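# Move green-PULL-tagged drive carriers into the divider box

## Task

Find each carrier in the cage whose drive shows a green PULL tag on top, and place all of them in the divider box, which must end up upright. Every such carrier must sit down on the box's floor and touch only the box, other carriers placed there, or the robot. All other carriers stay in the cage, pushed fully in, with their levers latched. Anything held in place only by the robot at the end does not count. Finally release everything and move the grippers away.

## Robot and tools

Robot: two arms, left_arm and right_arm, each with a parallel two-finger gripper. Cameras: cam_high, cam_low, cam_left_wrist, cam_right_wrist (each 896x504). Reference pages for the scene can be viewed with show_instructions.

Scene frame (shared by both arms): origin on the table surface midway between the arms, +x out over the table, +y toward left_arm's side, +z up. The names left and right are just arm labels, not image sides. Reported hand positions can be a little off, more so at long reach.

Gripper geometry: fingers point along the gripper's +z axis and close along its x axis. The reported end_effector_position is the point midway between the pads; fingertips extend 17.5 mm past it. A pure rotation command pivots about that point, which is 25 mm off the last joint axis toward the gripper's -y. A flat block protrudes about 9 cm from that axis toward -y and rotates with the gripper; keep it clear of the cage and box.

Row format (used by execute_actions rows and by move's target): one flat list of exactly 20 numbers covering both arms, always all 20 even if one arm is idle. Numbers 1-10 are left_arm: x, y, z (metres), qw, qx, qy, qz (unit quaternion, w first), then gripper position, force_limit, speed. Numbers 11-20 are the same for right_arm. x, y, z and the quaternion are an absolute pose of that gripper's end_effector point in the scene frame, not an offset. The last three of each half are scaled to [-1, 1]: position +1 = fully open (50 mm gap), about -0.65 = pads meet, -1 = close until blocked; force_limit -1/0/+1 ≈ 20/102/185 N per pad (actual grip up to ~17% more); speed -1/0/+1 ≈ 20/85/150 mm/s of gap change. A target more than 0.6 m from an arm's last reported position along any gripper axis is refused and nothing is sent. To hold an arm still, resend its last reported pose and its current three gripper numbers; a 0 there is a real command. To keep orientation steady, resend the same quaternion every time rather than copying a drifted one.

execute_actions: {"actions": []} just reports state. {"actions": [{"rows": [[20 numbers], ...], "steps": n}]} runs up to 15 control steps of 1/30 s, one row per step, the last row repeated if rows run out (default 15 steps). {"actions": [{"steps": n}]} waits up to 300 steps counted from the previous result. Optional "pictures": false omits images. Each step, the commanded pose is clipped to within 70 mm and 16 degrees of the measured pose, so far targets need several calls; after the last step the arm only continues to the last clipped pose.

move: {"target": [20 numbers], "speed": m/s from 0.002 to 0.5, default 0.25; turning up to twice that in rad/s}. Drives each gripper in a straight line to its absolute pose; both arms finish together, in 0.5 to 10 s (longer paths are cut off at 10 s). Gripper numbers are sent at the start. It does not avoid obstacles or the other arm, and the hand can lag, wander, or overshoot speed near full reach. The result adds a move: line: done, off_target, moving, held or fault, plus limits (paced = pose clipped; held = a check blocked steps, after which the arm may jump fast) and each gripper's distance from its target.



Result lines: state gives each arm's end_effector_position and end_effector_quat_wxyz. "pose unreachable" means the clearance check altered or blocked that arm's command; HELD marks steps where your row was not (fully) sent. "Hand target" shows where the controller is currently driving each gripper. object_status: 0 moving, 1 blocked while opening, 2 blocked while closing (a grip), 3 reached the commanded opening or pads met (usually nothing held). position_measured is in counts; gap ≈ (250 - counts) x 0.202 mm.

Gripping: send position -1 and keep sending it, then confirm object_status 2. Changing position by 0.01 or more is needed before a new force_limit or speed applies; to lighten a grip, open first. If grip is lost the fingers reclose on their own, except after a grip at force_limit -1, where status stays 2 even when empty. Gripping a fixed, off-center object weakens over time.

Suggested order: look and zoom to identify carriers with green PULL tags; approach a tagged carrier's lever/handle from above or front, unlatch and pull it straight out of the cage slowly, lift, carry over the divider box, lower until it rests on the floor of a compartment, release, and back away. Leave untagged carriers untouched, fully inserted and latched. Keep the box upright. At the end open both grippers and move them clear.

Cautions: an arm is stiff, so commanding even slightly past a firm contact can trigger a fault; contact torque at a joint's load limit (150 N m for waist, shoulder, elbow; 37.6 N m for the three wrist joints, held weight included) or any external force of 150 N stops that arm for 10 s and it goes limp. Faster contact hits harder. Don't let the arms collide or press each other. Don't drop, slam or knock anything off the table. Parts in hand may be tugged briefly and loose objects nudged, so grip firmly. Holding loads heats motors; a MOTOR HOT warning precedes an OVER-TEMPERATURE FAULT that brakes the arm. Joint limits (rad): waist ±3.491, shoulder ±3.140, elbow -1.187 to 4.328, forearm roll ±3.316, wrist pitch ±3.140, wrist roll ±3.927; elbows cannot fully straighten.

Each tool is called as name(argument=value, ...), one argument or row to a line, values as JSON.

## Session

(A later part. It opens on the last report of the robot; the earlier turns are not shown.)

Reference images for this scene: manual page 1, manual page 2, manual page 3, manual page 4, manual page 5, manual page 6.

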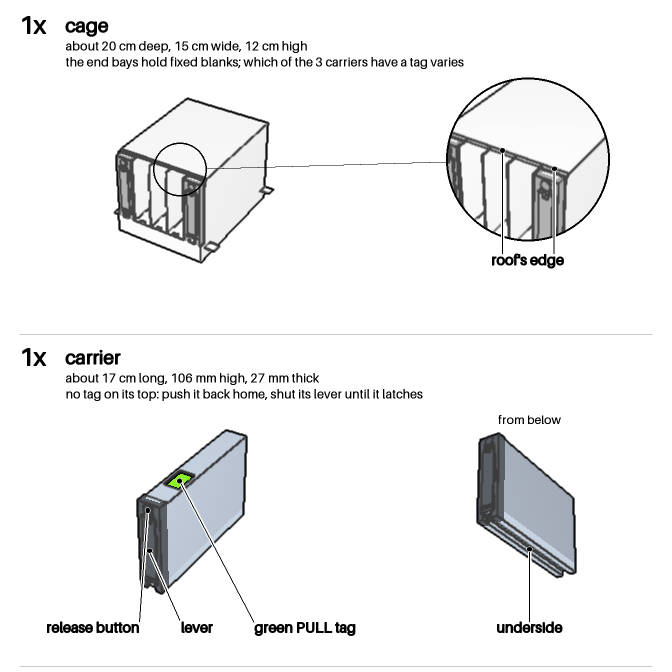

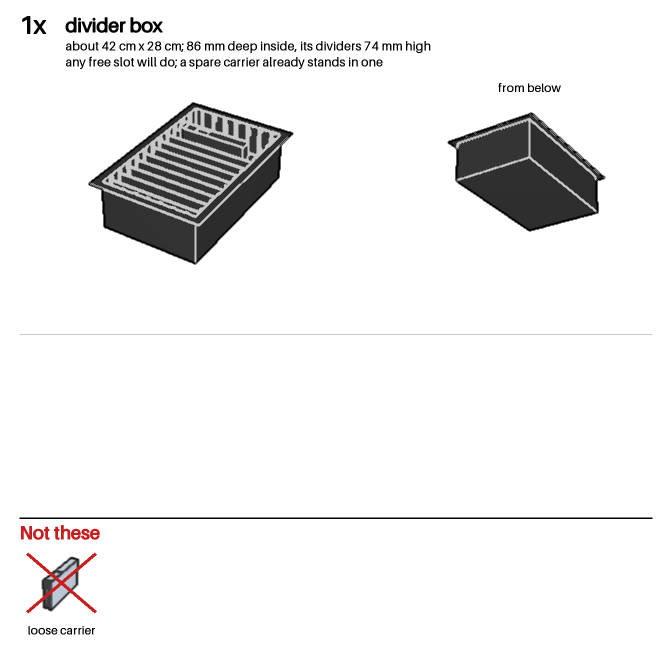

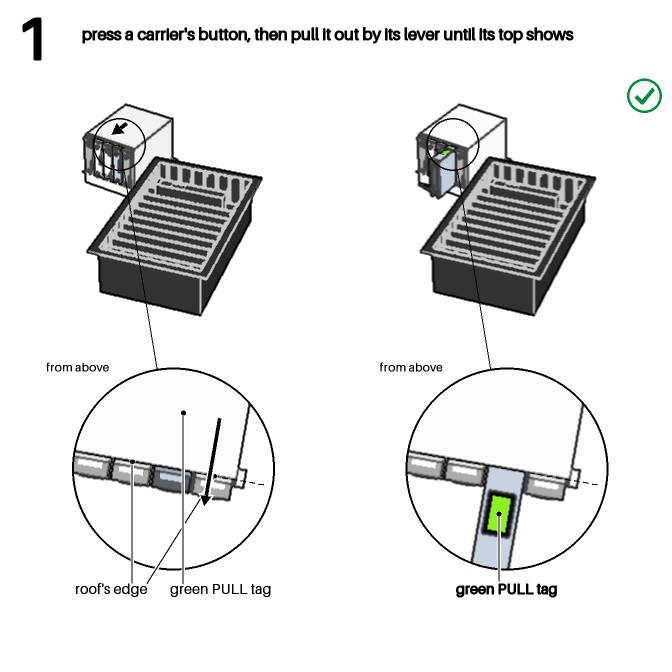

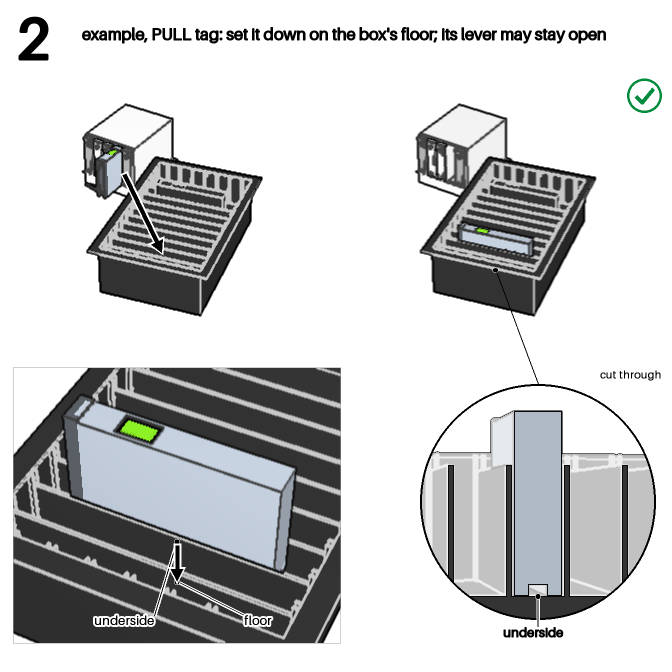

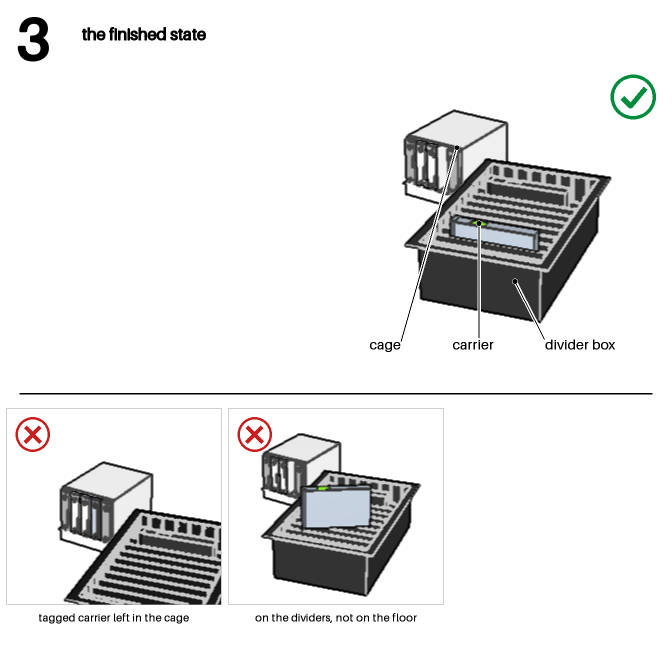

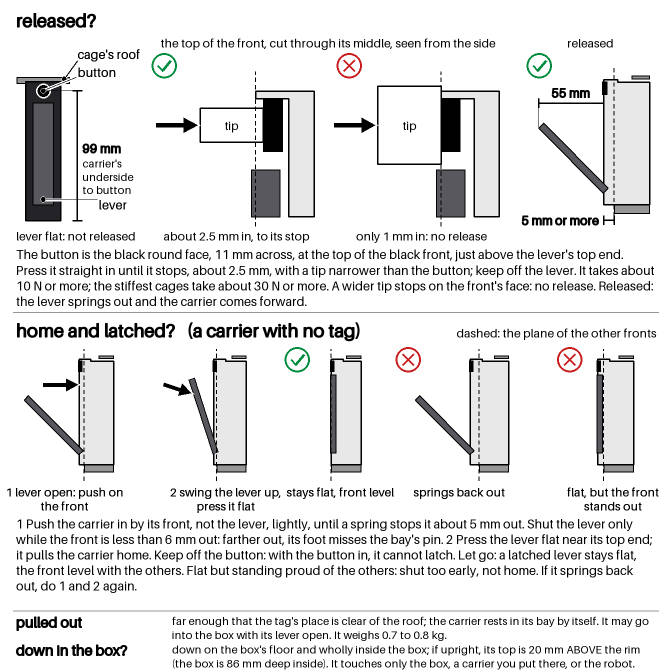

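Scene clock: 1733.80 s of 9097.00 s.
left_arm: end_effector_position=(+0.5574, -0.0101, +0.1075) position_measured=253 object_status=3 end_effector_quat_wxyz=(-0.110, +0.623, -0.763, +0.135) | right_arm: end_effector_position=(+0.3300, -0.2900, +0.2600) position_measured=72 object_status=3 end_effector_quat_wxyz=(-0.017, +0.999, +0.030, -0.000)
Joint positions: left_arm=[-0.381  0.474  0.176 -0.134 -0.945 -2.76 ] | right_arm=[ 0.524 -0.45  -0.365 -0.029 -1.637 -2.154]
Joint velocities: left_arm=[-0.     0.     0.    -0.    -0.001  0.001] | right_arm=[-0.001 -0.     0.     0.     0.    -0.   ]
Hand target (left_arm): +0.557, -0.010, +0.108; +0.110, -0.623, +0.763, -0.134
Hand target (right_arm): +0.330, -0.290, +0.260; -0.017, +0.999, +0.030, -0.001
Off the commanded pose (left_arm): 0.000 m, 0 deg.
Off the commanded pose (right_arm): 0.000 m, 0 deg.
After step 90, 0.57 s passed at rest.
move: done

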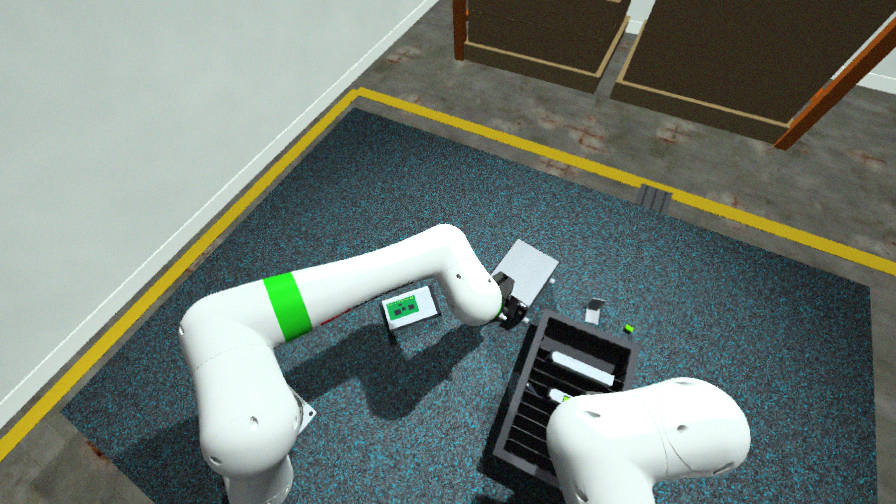

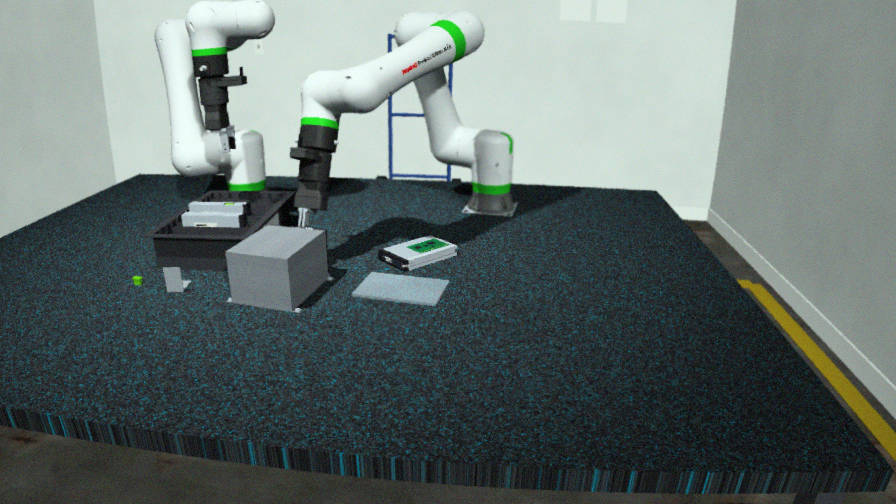

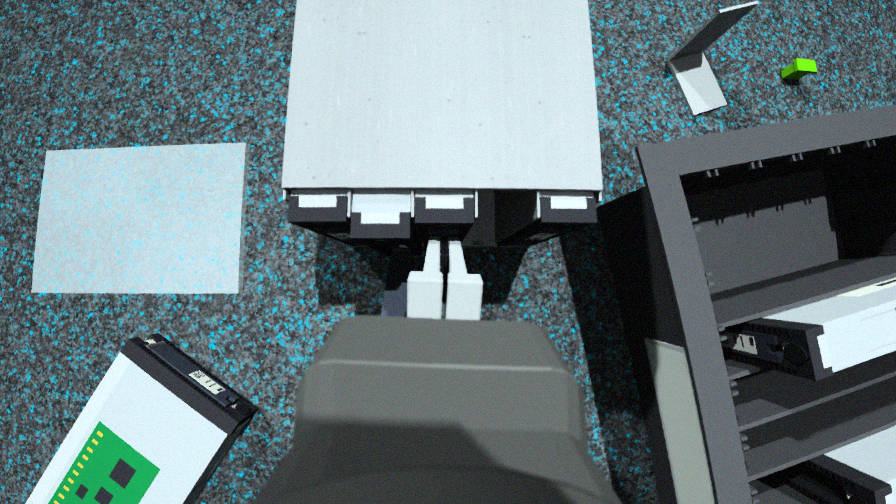

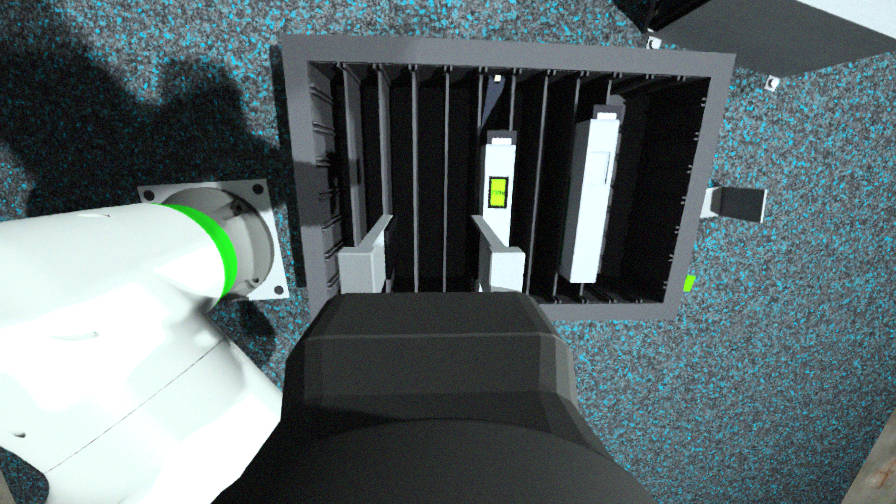

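move(
  target=[0.5584,-0.01025,0.1075,-0.1099,0.6231,-0.7627,0.1345,-1,0,0.5, 0.33,-0.29,0.26,-0.0174,0.9994,0.0297,-0.0005,0.54,0,0.5],
  speed=0.002,
)

zoom_image(
  camera="cam_left_wrist",
  region=[340,140,560,300],
)

Scene clock: 1736.87 s of 9097.00 s.
left_arm: end_effector_position=(+0.5584, -0.0102, +0.1075) position_measured=253 object_status=3 end_effector_quat_wxyz=(-0.110, +0.623, -0.763, +0.134) | right_arm: end_effector_position=(+0.3300, -0.2900, +0.2600) position_measured=72 object_status=3 end_effector_quat_wxyz=(-0.017, +0.999, +0.030, -0.001)
Joint positions: left_arm=[-0.38   0.476  0.179 -0.133 -0.945 -2.761] | right_arm=[ 0.524 -0.45  -0.365 -0.029 -1.637 -2.154]
Joint velocities: left_arm=[0.001 0.    0.001 0.001 0.001 0.   ] | right_arm=[ 0. -0.  0. -0. -0.  0.]
Hand target (left_arm): +0.558, -0.010, +0.108; +0.110, -0.623, +0.763, -0.134
Hand target (right_arm): +0.330, -0.290, +0.260; -0.017, +0.999, +0.030, -0.001
Off the commanded pose (left_arm): 0.000 m, 0 deg.
Off the commanded pose (right_arm): 0.000 m, 0 deg.
move: done

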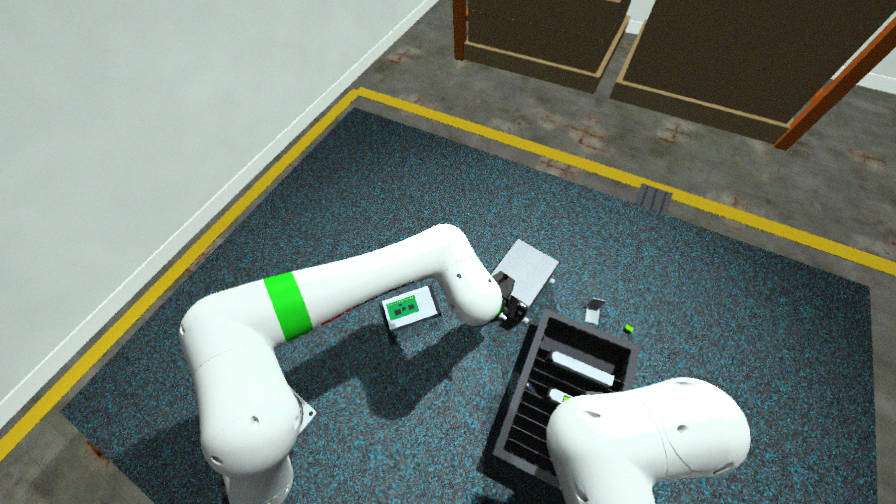

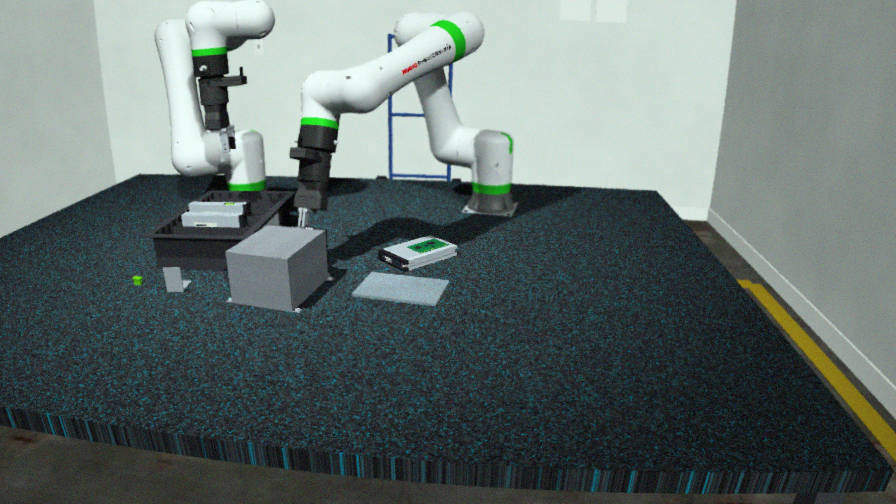

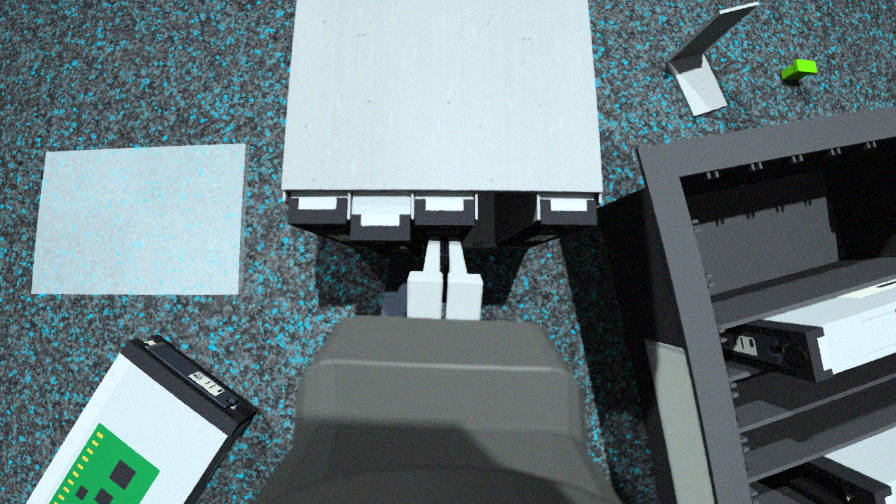

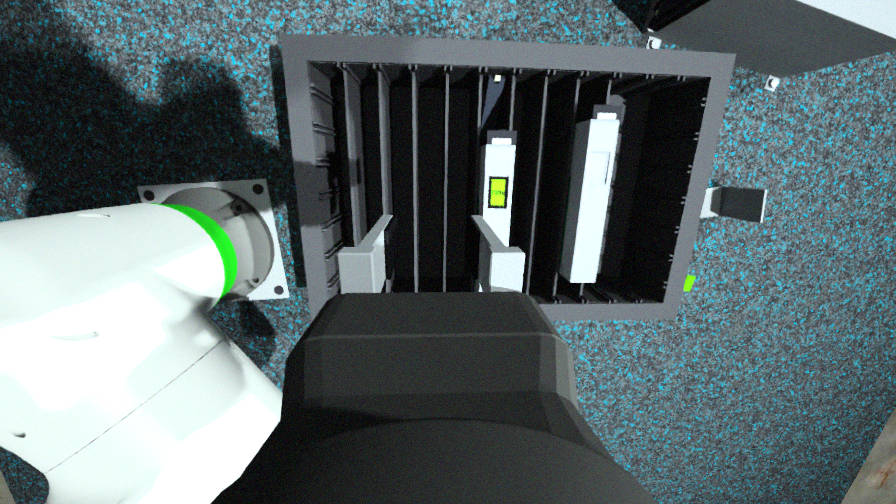

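Region (340, 140, 560, 300) of cam_left_wrist's 896x504 image, scaled by 2.291, with more detail than that image has; it fills the top 367 rows of this view, and the rest is white.

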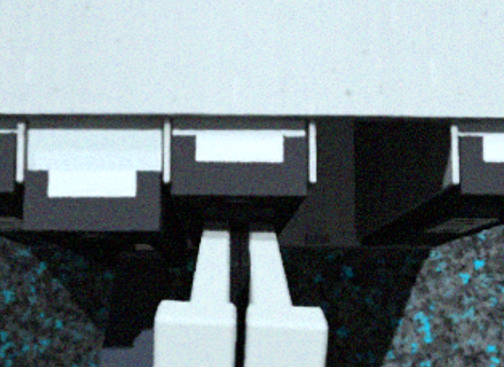

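move(
  target=[0.5592,-0.0104,0.1075,-0.1099,0.6231,-0.7627,0.1345,-1,0,0.5, 0.33,-0.29,0.26,-0.0174,0.9994,0.0297,-0.0005,0.54,0,0.5],
  speed=0.002,
)

zoom_image(
  camera="cam_left_wrist",
  region=[340,140,560,300],
)

Scene clock: 1742.23 s of 9097.00 s.
left_arm: end_effector_position=(+0.5592, -0.0104, +0.1075) position_measured=253 object_status=3 end_effector_quat_wxyz=(-0.110, +0.623, -0.763, +0.134) | right_arm: end_effector_position=(+0.3300, -0.2900, +0.2600) position_measured=72 object_status=3 end_effector_quat_wxyz=(-0.017, +0.999, +0.030, -0.001)
Joint positions: left_arm=[-0.38   0.477  0.181 -0.133 -0.946 -2.762] | right_arm=[ 0.524 -0.45  -0.365 -0.029 -1.637 -2.154]
Joint velocities: left_arm=[-0.002  0.     0.     0.     0.002  0.   ] | right_arm=[-0.001 -0.     0.    -0.    -0.    -0.   ]
Hand target (left_arm): +0.559, -0.010, +0.108; +0.110, -0.623, +0.763, -0.134
Hand target (right_arm): +0.330, -0.290, +0.260; -0.017, +0.999, +0.030, -0.001
Off the commanded pose (left_arm): 0.000 m, 0 deg.
Off the commanded pose (right_arm): 0.000 m, 0 deg.
After step 90, 1.67 s passed at rest.
move: done

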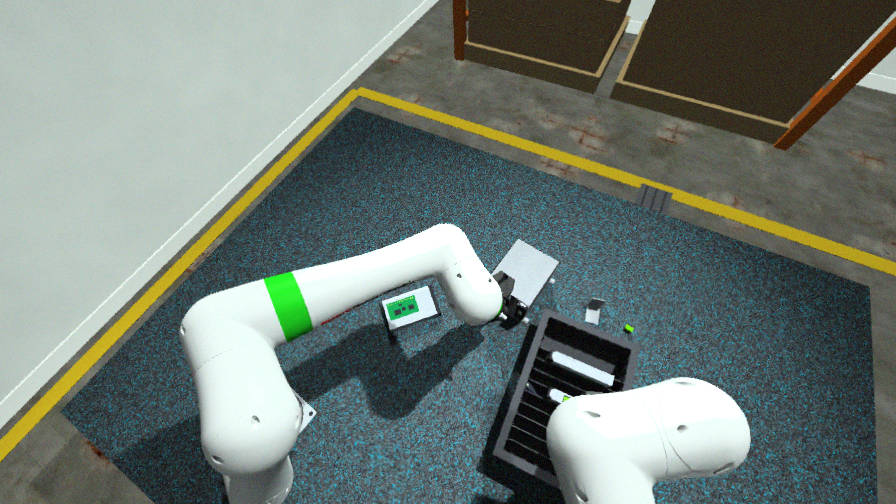

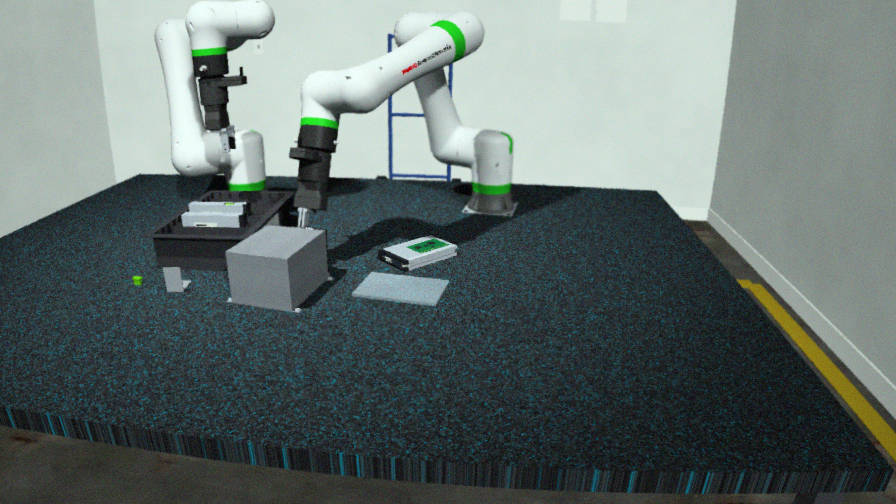

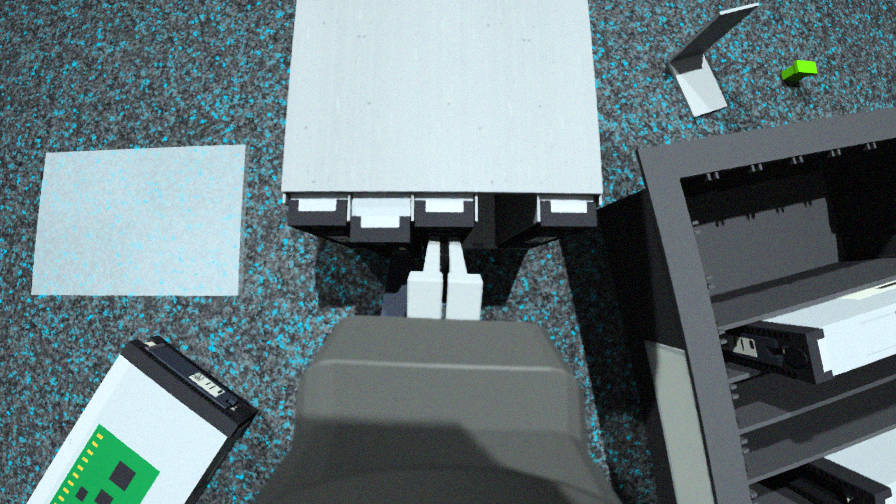

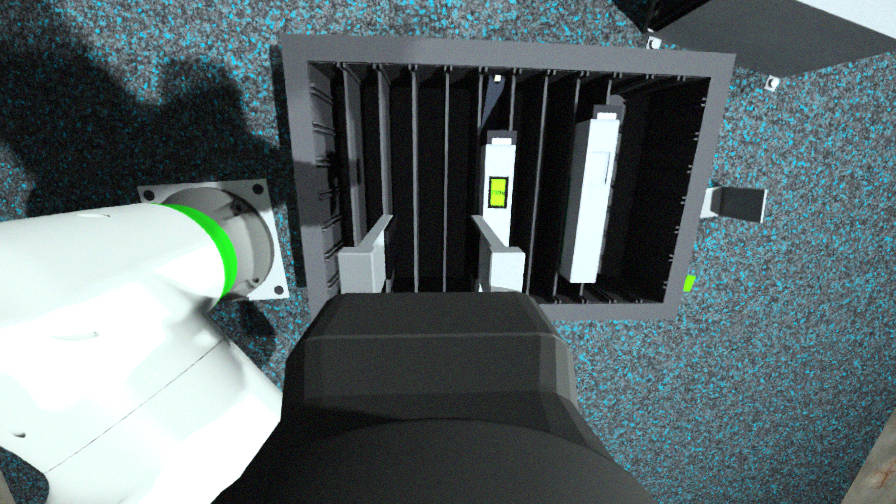

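Region (340, 140, 560, 300) of cam_left_wrist's 896x504 image, scaled by 2.291, with more detail than that image has; it fills the top 367 rows of this view, and the rest is white.

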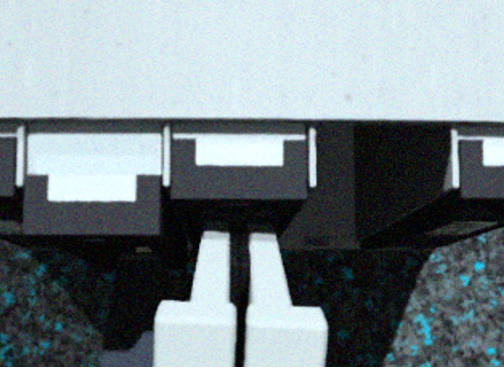

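move(
  target=[0.5600,-0.0105,0.1075,-0.1099,0.6231,-0.7627,0.1345,-1,0,0.5, 0.33,-0.29,0.26,-0.0174,0.9994,0.0297,-0.0005,0.54,0,0.5],
  speed=0.002,
)

zoom_image(
  camera="cam_left_wrist",
  region=[340,140,560,300],
)

Scene clock: 1747.53 s of 9097.00 s.
left_arm: end_effector_position=(+0.5599, -0.0105, +0.1075) position_measured=253 object_status=3 end_effector_quat_wxyz=(-0.110, +0.623, -0.763, +0.134) | right_arm: end_effector_position=(+0.3300, -0.2900, +0.2600) position_measured=72 object_status=3 end_effector_quat_wxyz=(-0.017, +0.999, +0.030, -0.000)
Joint positions: left_arm=[-0.379  0.479  0.183 -0.133 -0.947 -2.762] | right_arm=[ 0.524 -0.45  -0.365 -0.029 -1.637 -2.154]
Joint velocities: left_arm=[-0.001  0.    -0.    -0.     0.     0.   ] | right_arm=[ 0.001 -0.     0.     0.     0.     0.001]
Hand target (left_arm): +0.560, -0.011, +0.108; +0.110, -0.623, +0.763, -0.134
Hand target (right_arm): +0.330, -0.290, +0.260; -0.017, +0.999, +0.030, -0.001
Off the commanded pose (left_arm): 0.000 m, 0 deg.
Off the commanded pose (right_arm): 0.000 m, 0 deg.
After step 90, 1.60 s passed at rest.
move: done

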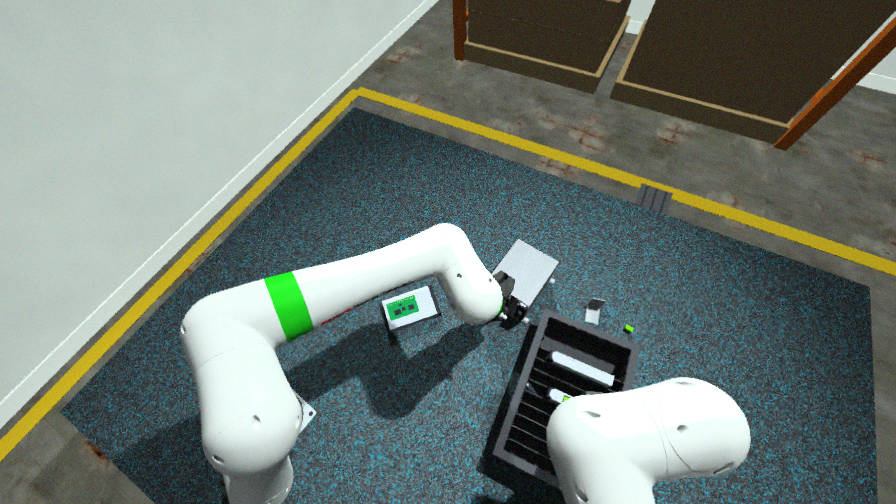

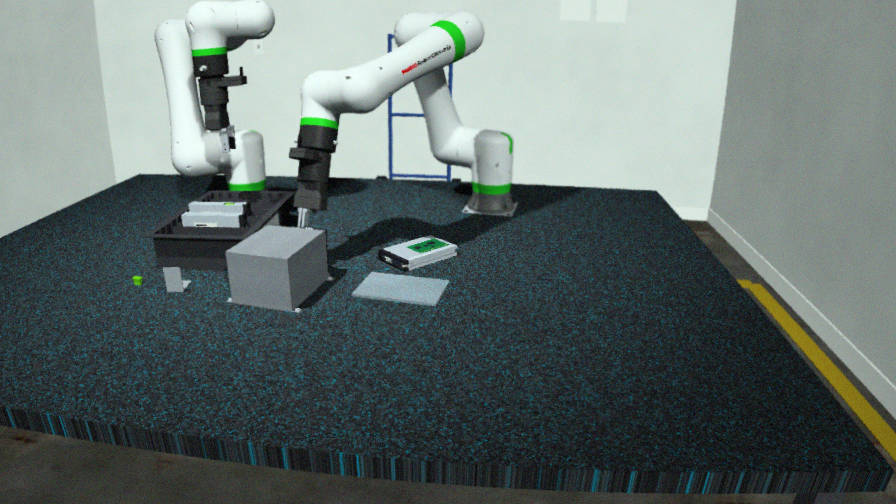

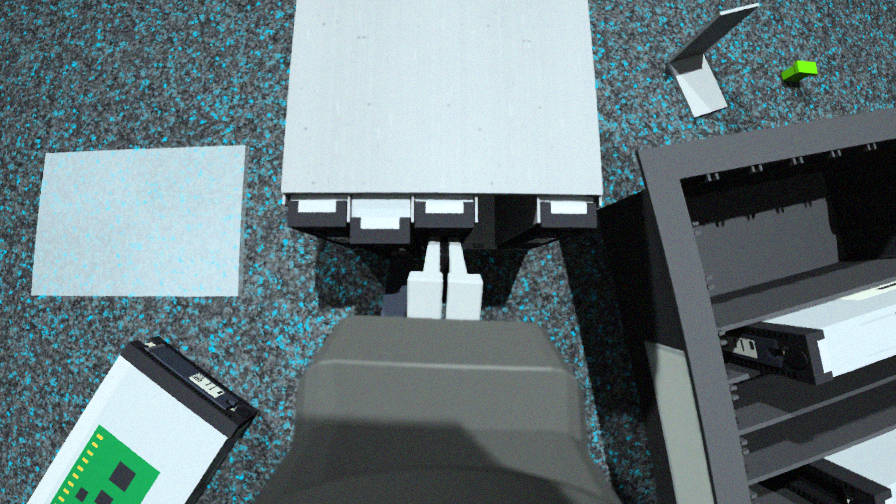

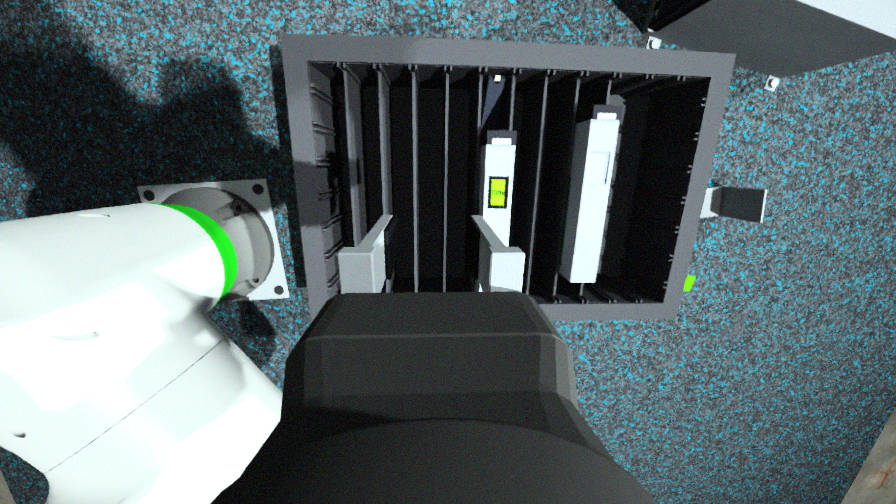

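Region (340, 140, 560, 300) of cam_left_wrist's 896x504 image, scaled by 2.291, with more detail than that image has; it fills the top 367 rows of this view, and the rest is white.

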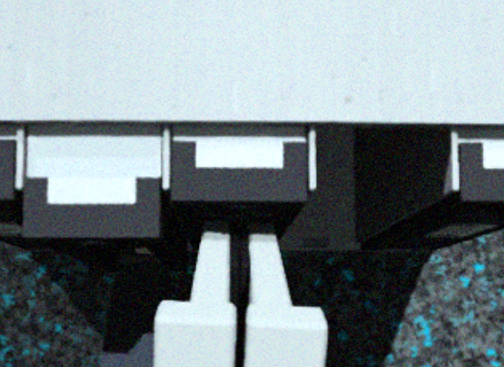

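execute_actions(
  actions=[],
)

Scene clock: 1768.07 s of 9097.00 s.
left_arm: end_effector_position=(+0.5600, -0.0105, +0.1075) position_measured=253 object_status=3 end_effector_quat_wxyz=(-0.110, +0.623, -0.763, +0.135) | right_arm: end_effector_position=(+0.3300, -0.2900, +0.2600) position_measured=72 object_status=3 end_effector_quat_wxyz=(-0.017, +0.999, +0.030, -0.000)
Joint positions: left_arm=[-0.379  0.479  0.183 -0.133 -0.947 -2.762] | right_arm=[ 0.524 -0.45  -0.365 -0.029 -1.637 -2.154]
Joint velocities: left_arm=[-0.001  0.    -0.    -0.002 -0.     0.002] | right_arm=[ 0.001 -0.    -0.    -0.     0.    -0.001]
Hand target (left_arm): +0.560, -0.011, +0.108; +0.110, -0.623, +0.763, -0.134
Hand target (right_arm): +0.330, -0.290, +0.260; -0.017, +0.999, +0.030, -0.001
Off the commanded pose (left_arm): 0.000 m, 0 deg.
Off the commanded pose (right_arm): 0.000 m, 0 deg.
Steps of this call (steps 1 to 90: nothing new was sent; then 17.53 s passed at rest). Readings (end_effector_position | what the end effector reports):
1: left_arm (+0.5599, -0.0105, +0.1075) | right_arm (+0.3300, -0.2900, +0.2600) | left_arm position_measured=253 object_status=3 | right_arm position_measured=72 object_status=3
2: left_arm (+0.5600, -0.0105, +0.1075) | right_arm (+0.3300, -0.2900, +0.2600) | left_arm position_measured=253 object_status=3 | right_arm position_measured=72 object_status=3
4: left_arm (+0.5600, -0.0105, +0.1075) | right_arm (+0.3300, -0.2900, +0.2600) | left_arm position_measured=253 object_status=3 | right_arm position_measured=72 object_status=3
8: left_arm (+0.5600, -0.0105, +0.1075) | right_arm (+0.3300, -0.2900, +0.2600) | left_arm position_measured=253 object_status=3 | right_arm position_measured=72 object_status=3
90: the state above

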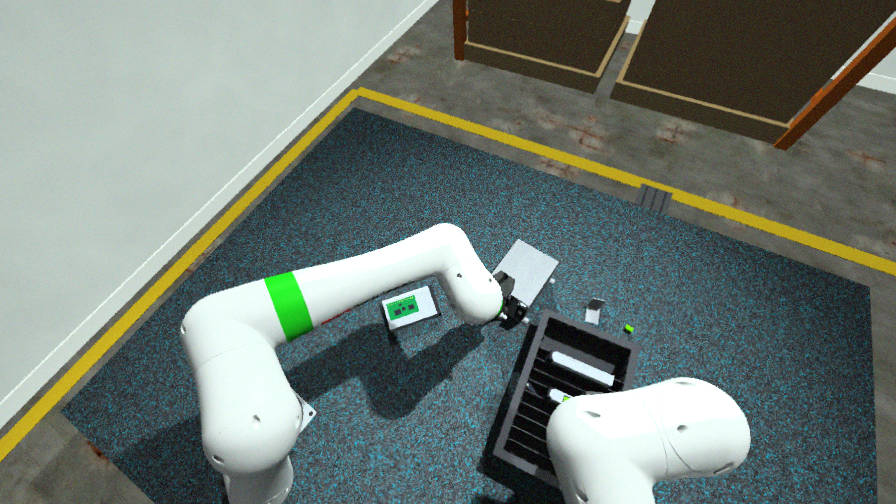

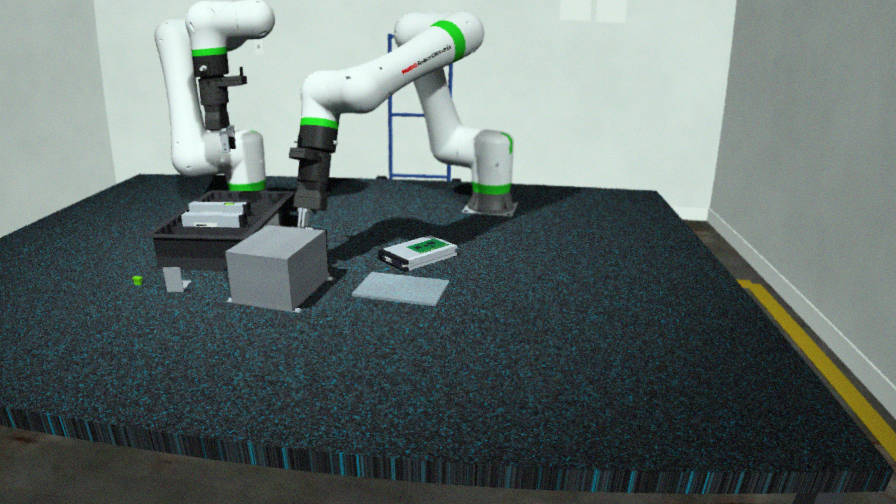

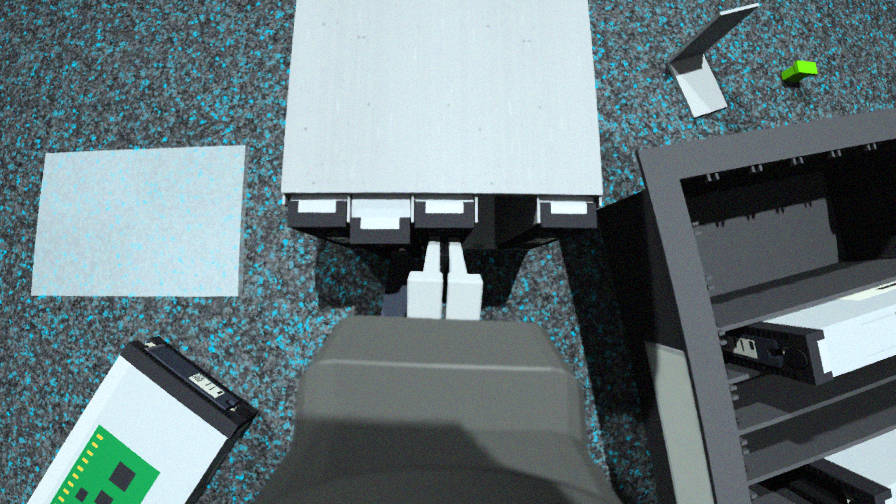

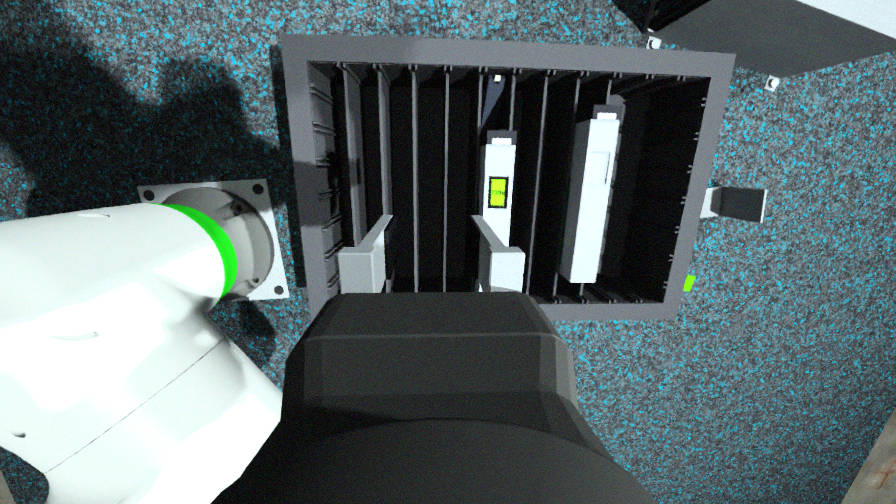

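move(
  target=[0.554,-0.0096,0.1075,-0.1099,0.6231,-0.7627,0.1345,-1,0,0.5,0.33,-0.29,0.26,-0.0174,0.9994,0.0297,-0.0005,0.54,0,0.5],
  speed=0.005,
)

Scene clock: 1771.80 s of 9097.00 s.
left_arm: end_effector_position=(+0.5540, -0.0096, +0.1075) position_measured=253 object_status=3 end_effector_quat_wxyz=(-0.110, +0.623, -0.763, +0.134) | right_arm: end_effector_position=(+0.3300, -0.2900, +0.2600) position_measured=72 object_status=3 end_effector_quat_wxyz=(-0.017, +0.999, +0.030, -0.001)
Joint positions: left_arm=[-0.383  0.467  0.166 -0.135 -0.942 -2.757] | right_arm=[ 0.524 -0.45  -0.365 -0.029 -1.637 -2.154]
Joint velocities: left_arm=[ 0.002 -0.001 -0.002 -0.001 -0.001 -0.001] | right_arm=[ 0. -0.  0.  0.  0. -0.]
Hand target (left_arm): +0.554, -0.010, +0.107; +0.110, -0.623, +0.763, -0.134
Hand target (right_arm): +0.330, -0.290, +0.260; -0.017, +0.999, +0.030, -0.001
Off the commanded pose (left_arm): 0.000 m, 0 deg.
Off the commanded pose (right_arm): 0.000 m, 0 deg.
move: done

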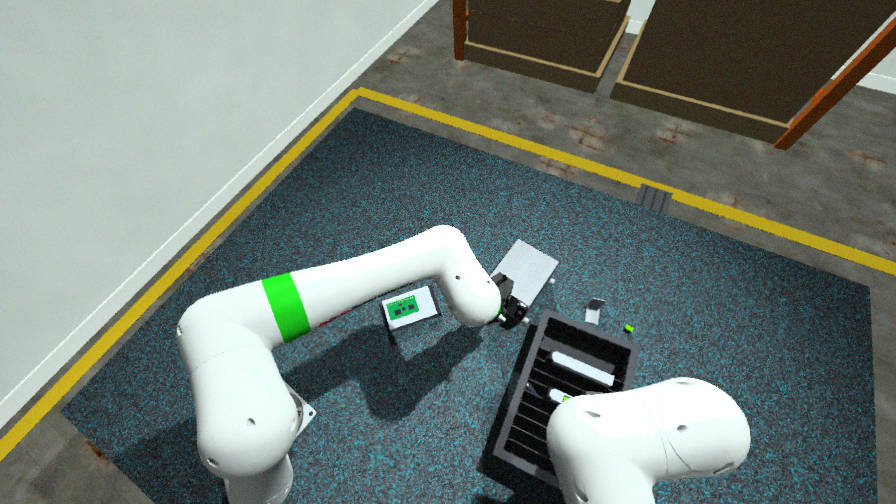

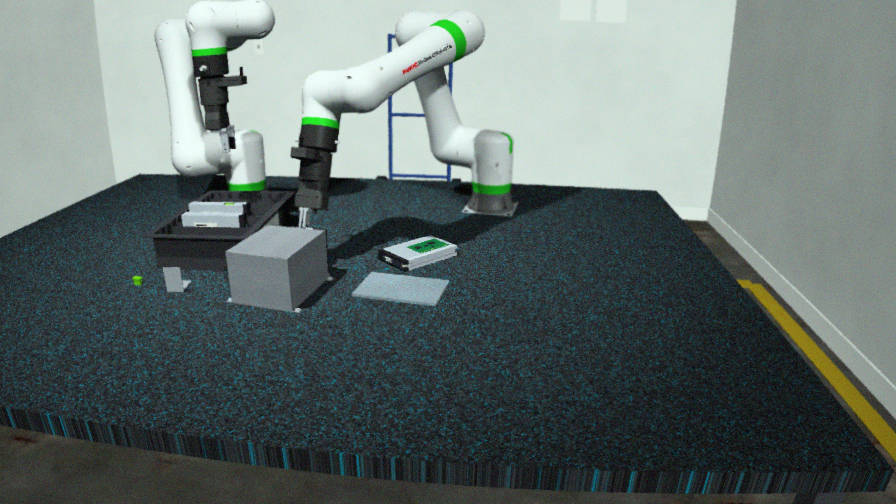

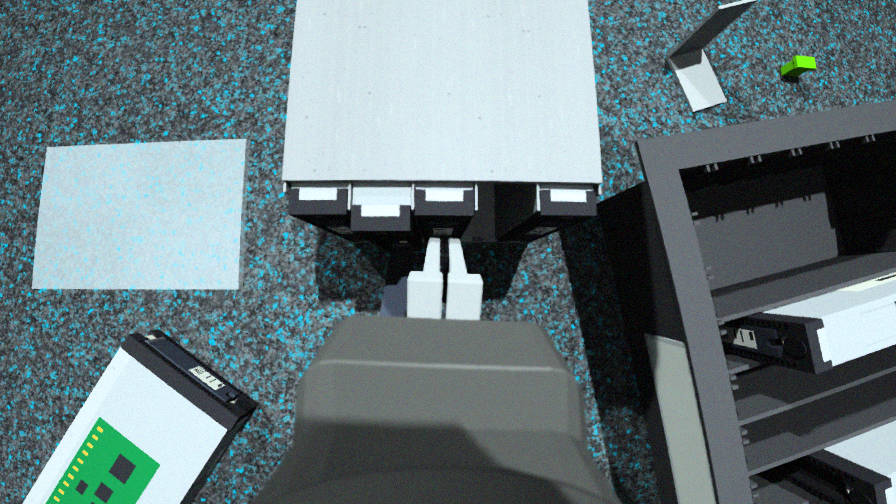

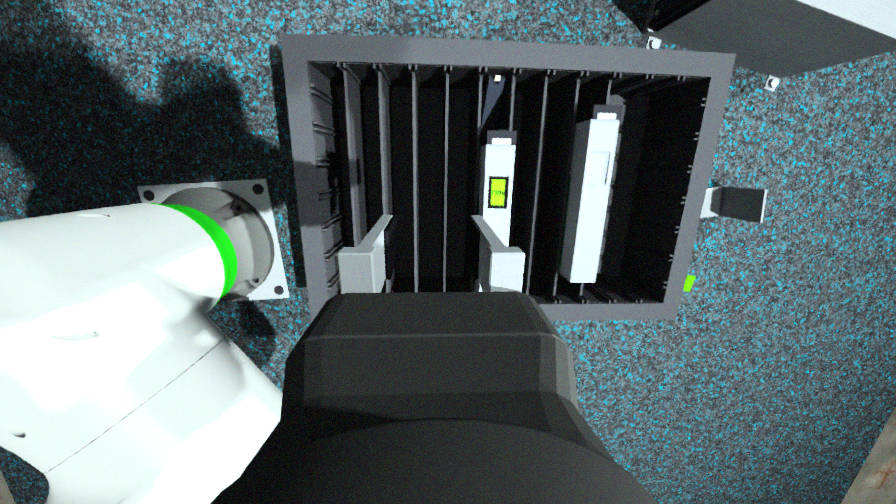

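zoom_image(
  camera="cam_left_wrist",
  region=[270,140,620,330],
)

Region (270, 140, 620, 330) of cam_left_wrist's 896x504 image, scaled by 1.440, with more detail than that image has; it fills the top 274 rows of this view, and the rest is white.

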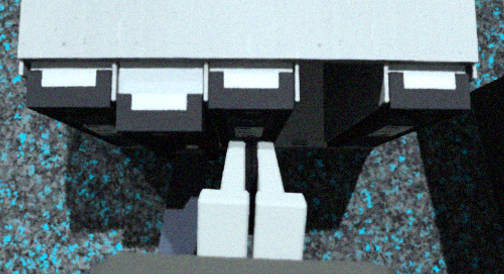

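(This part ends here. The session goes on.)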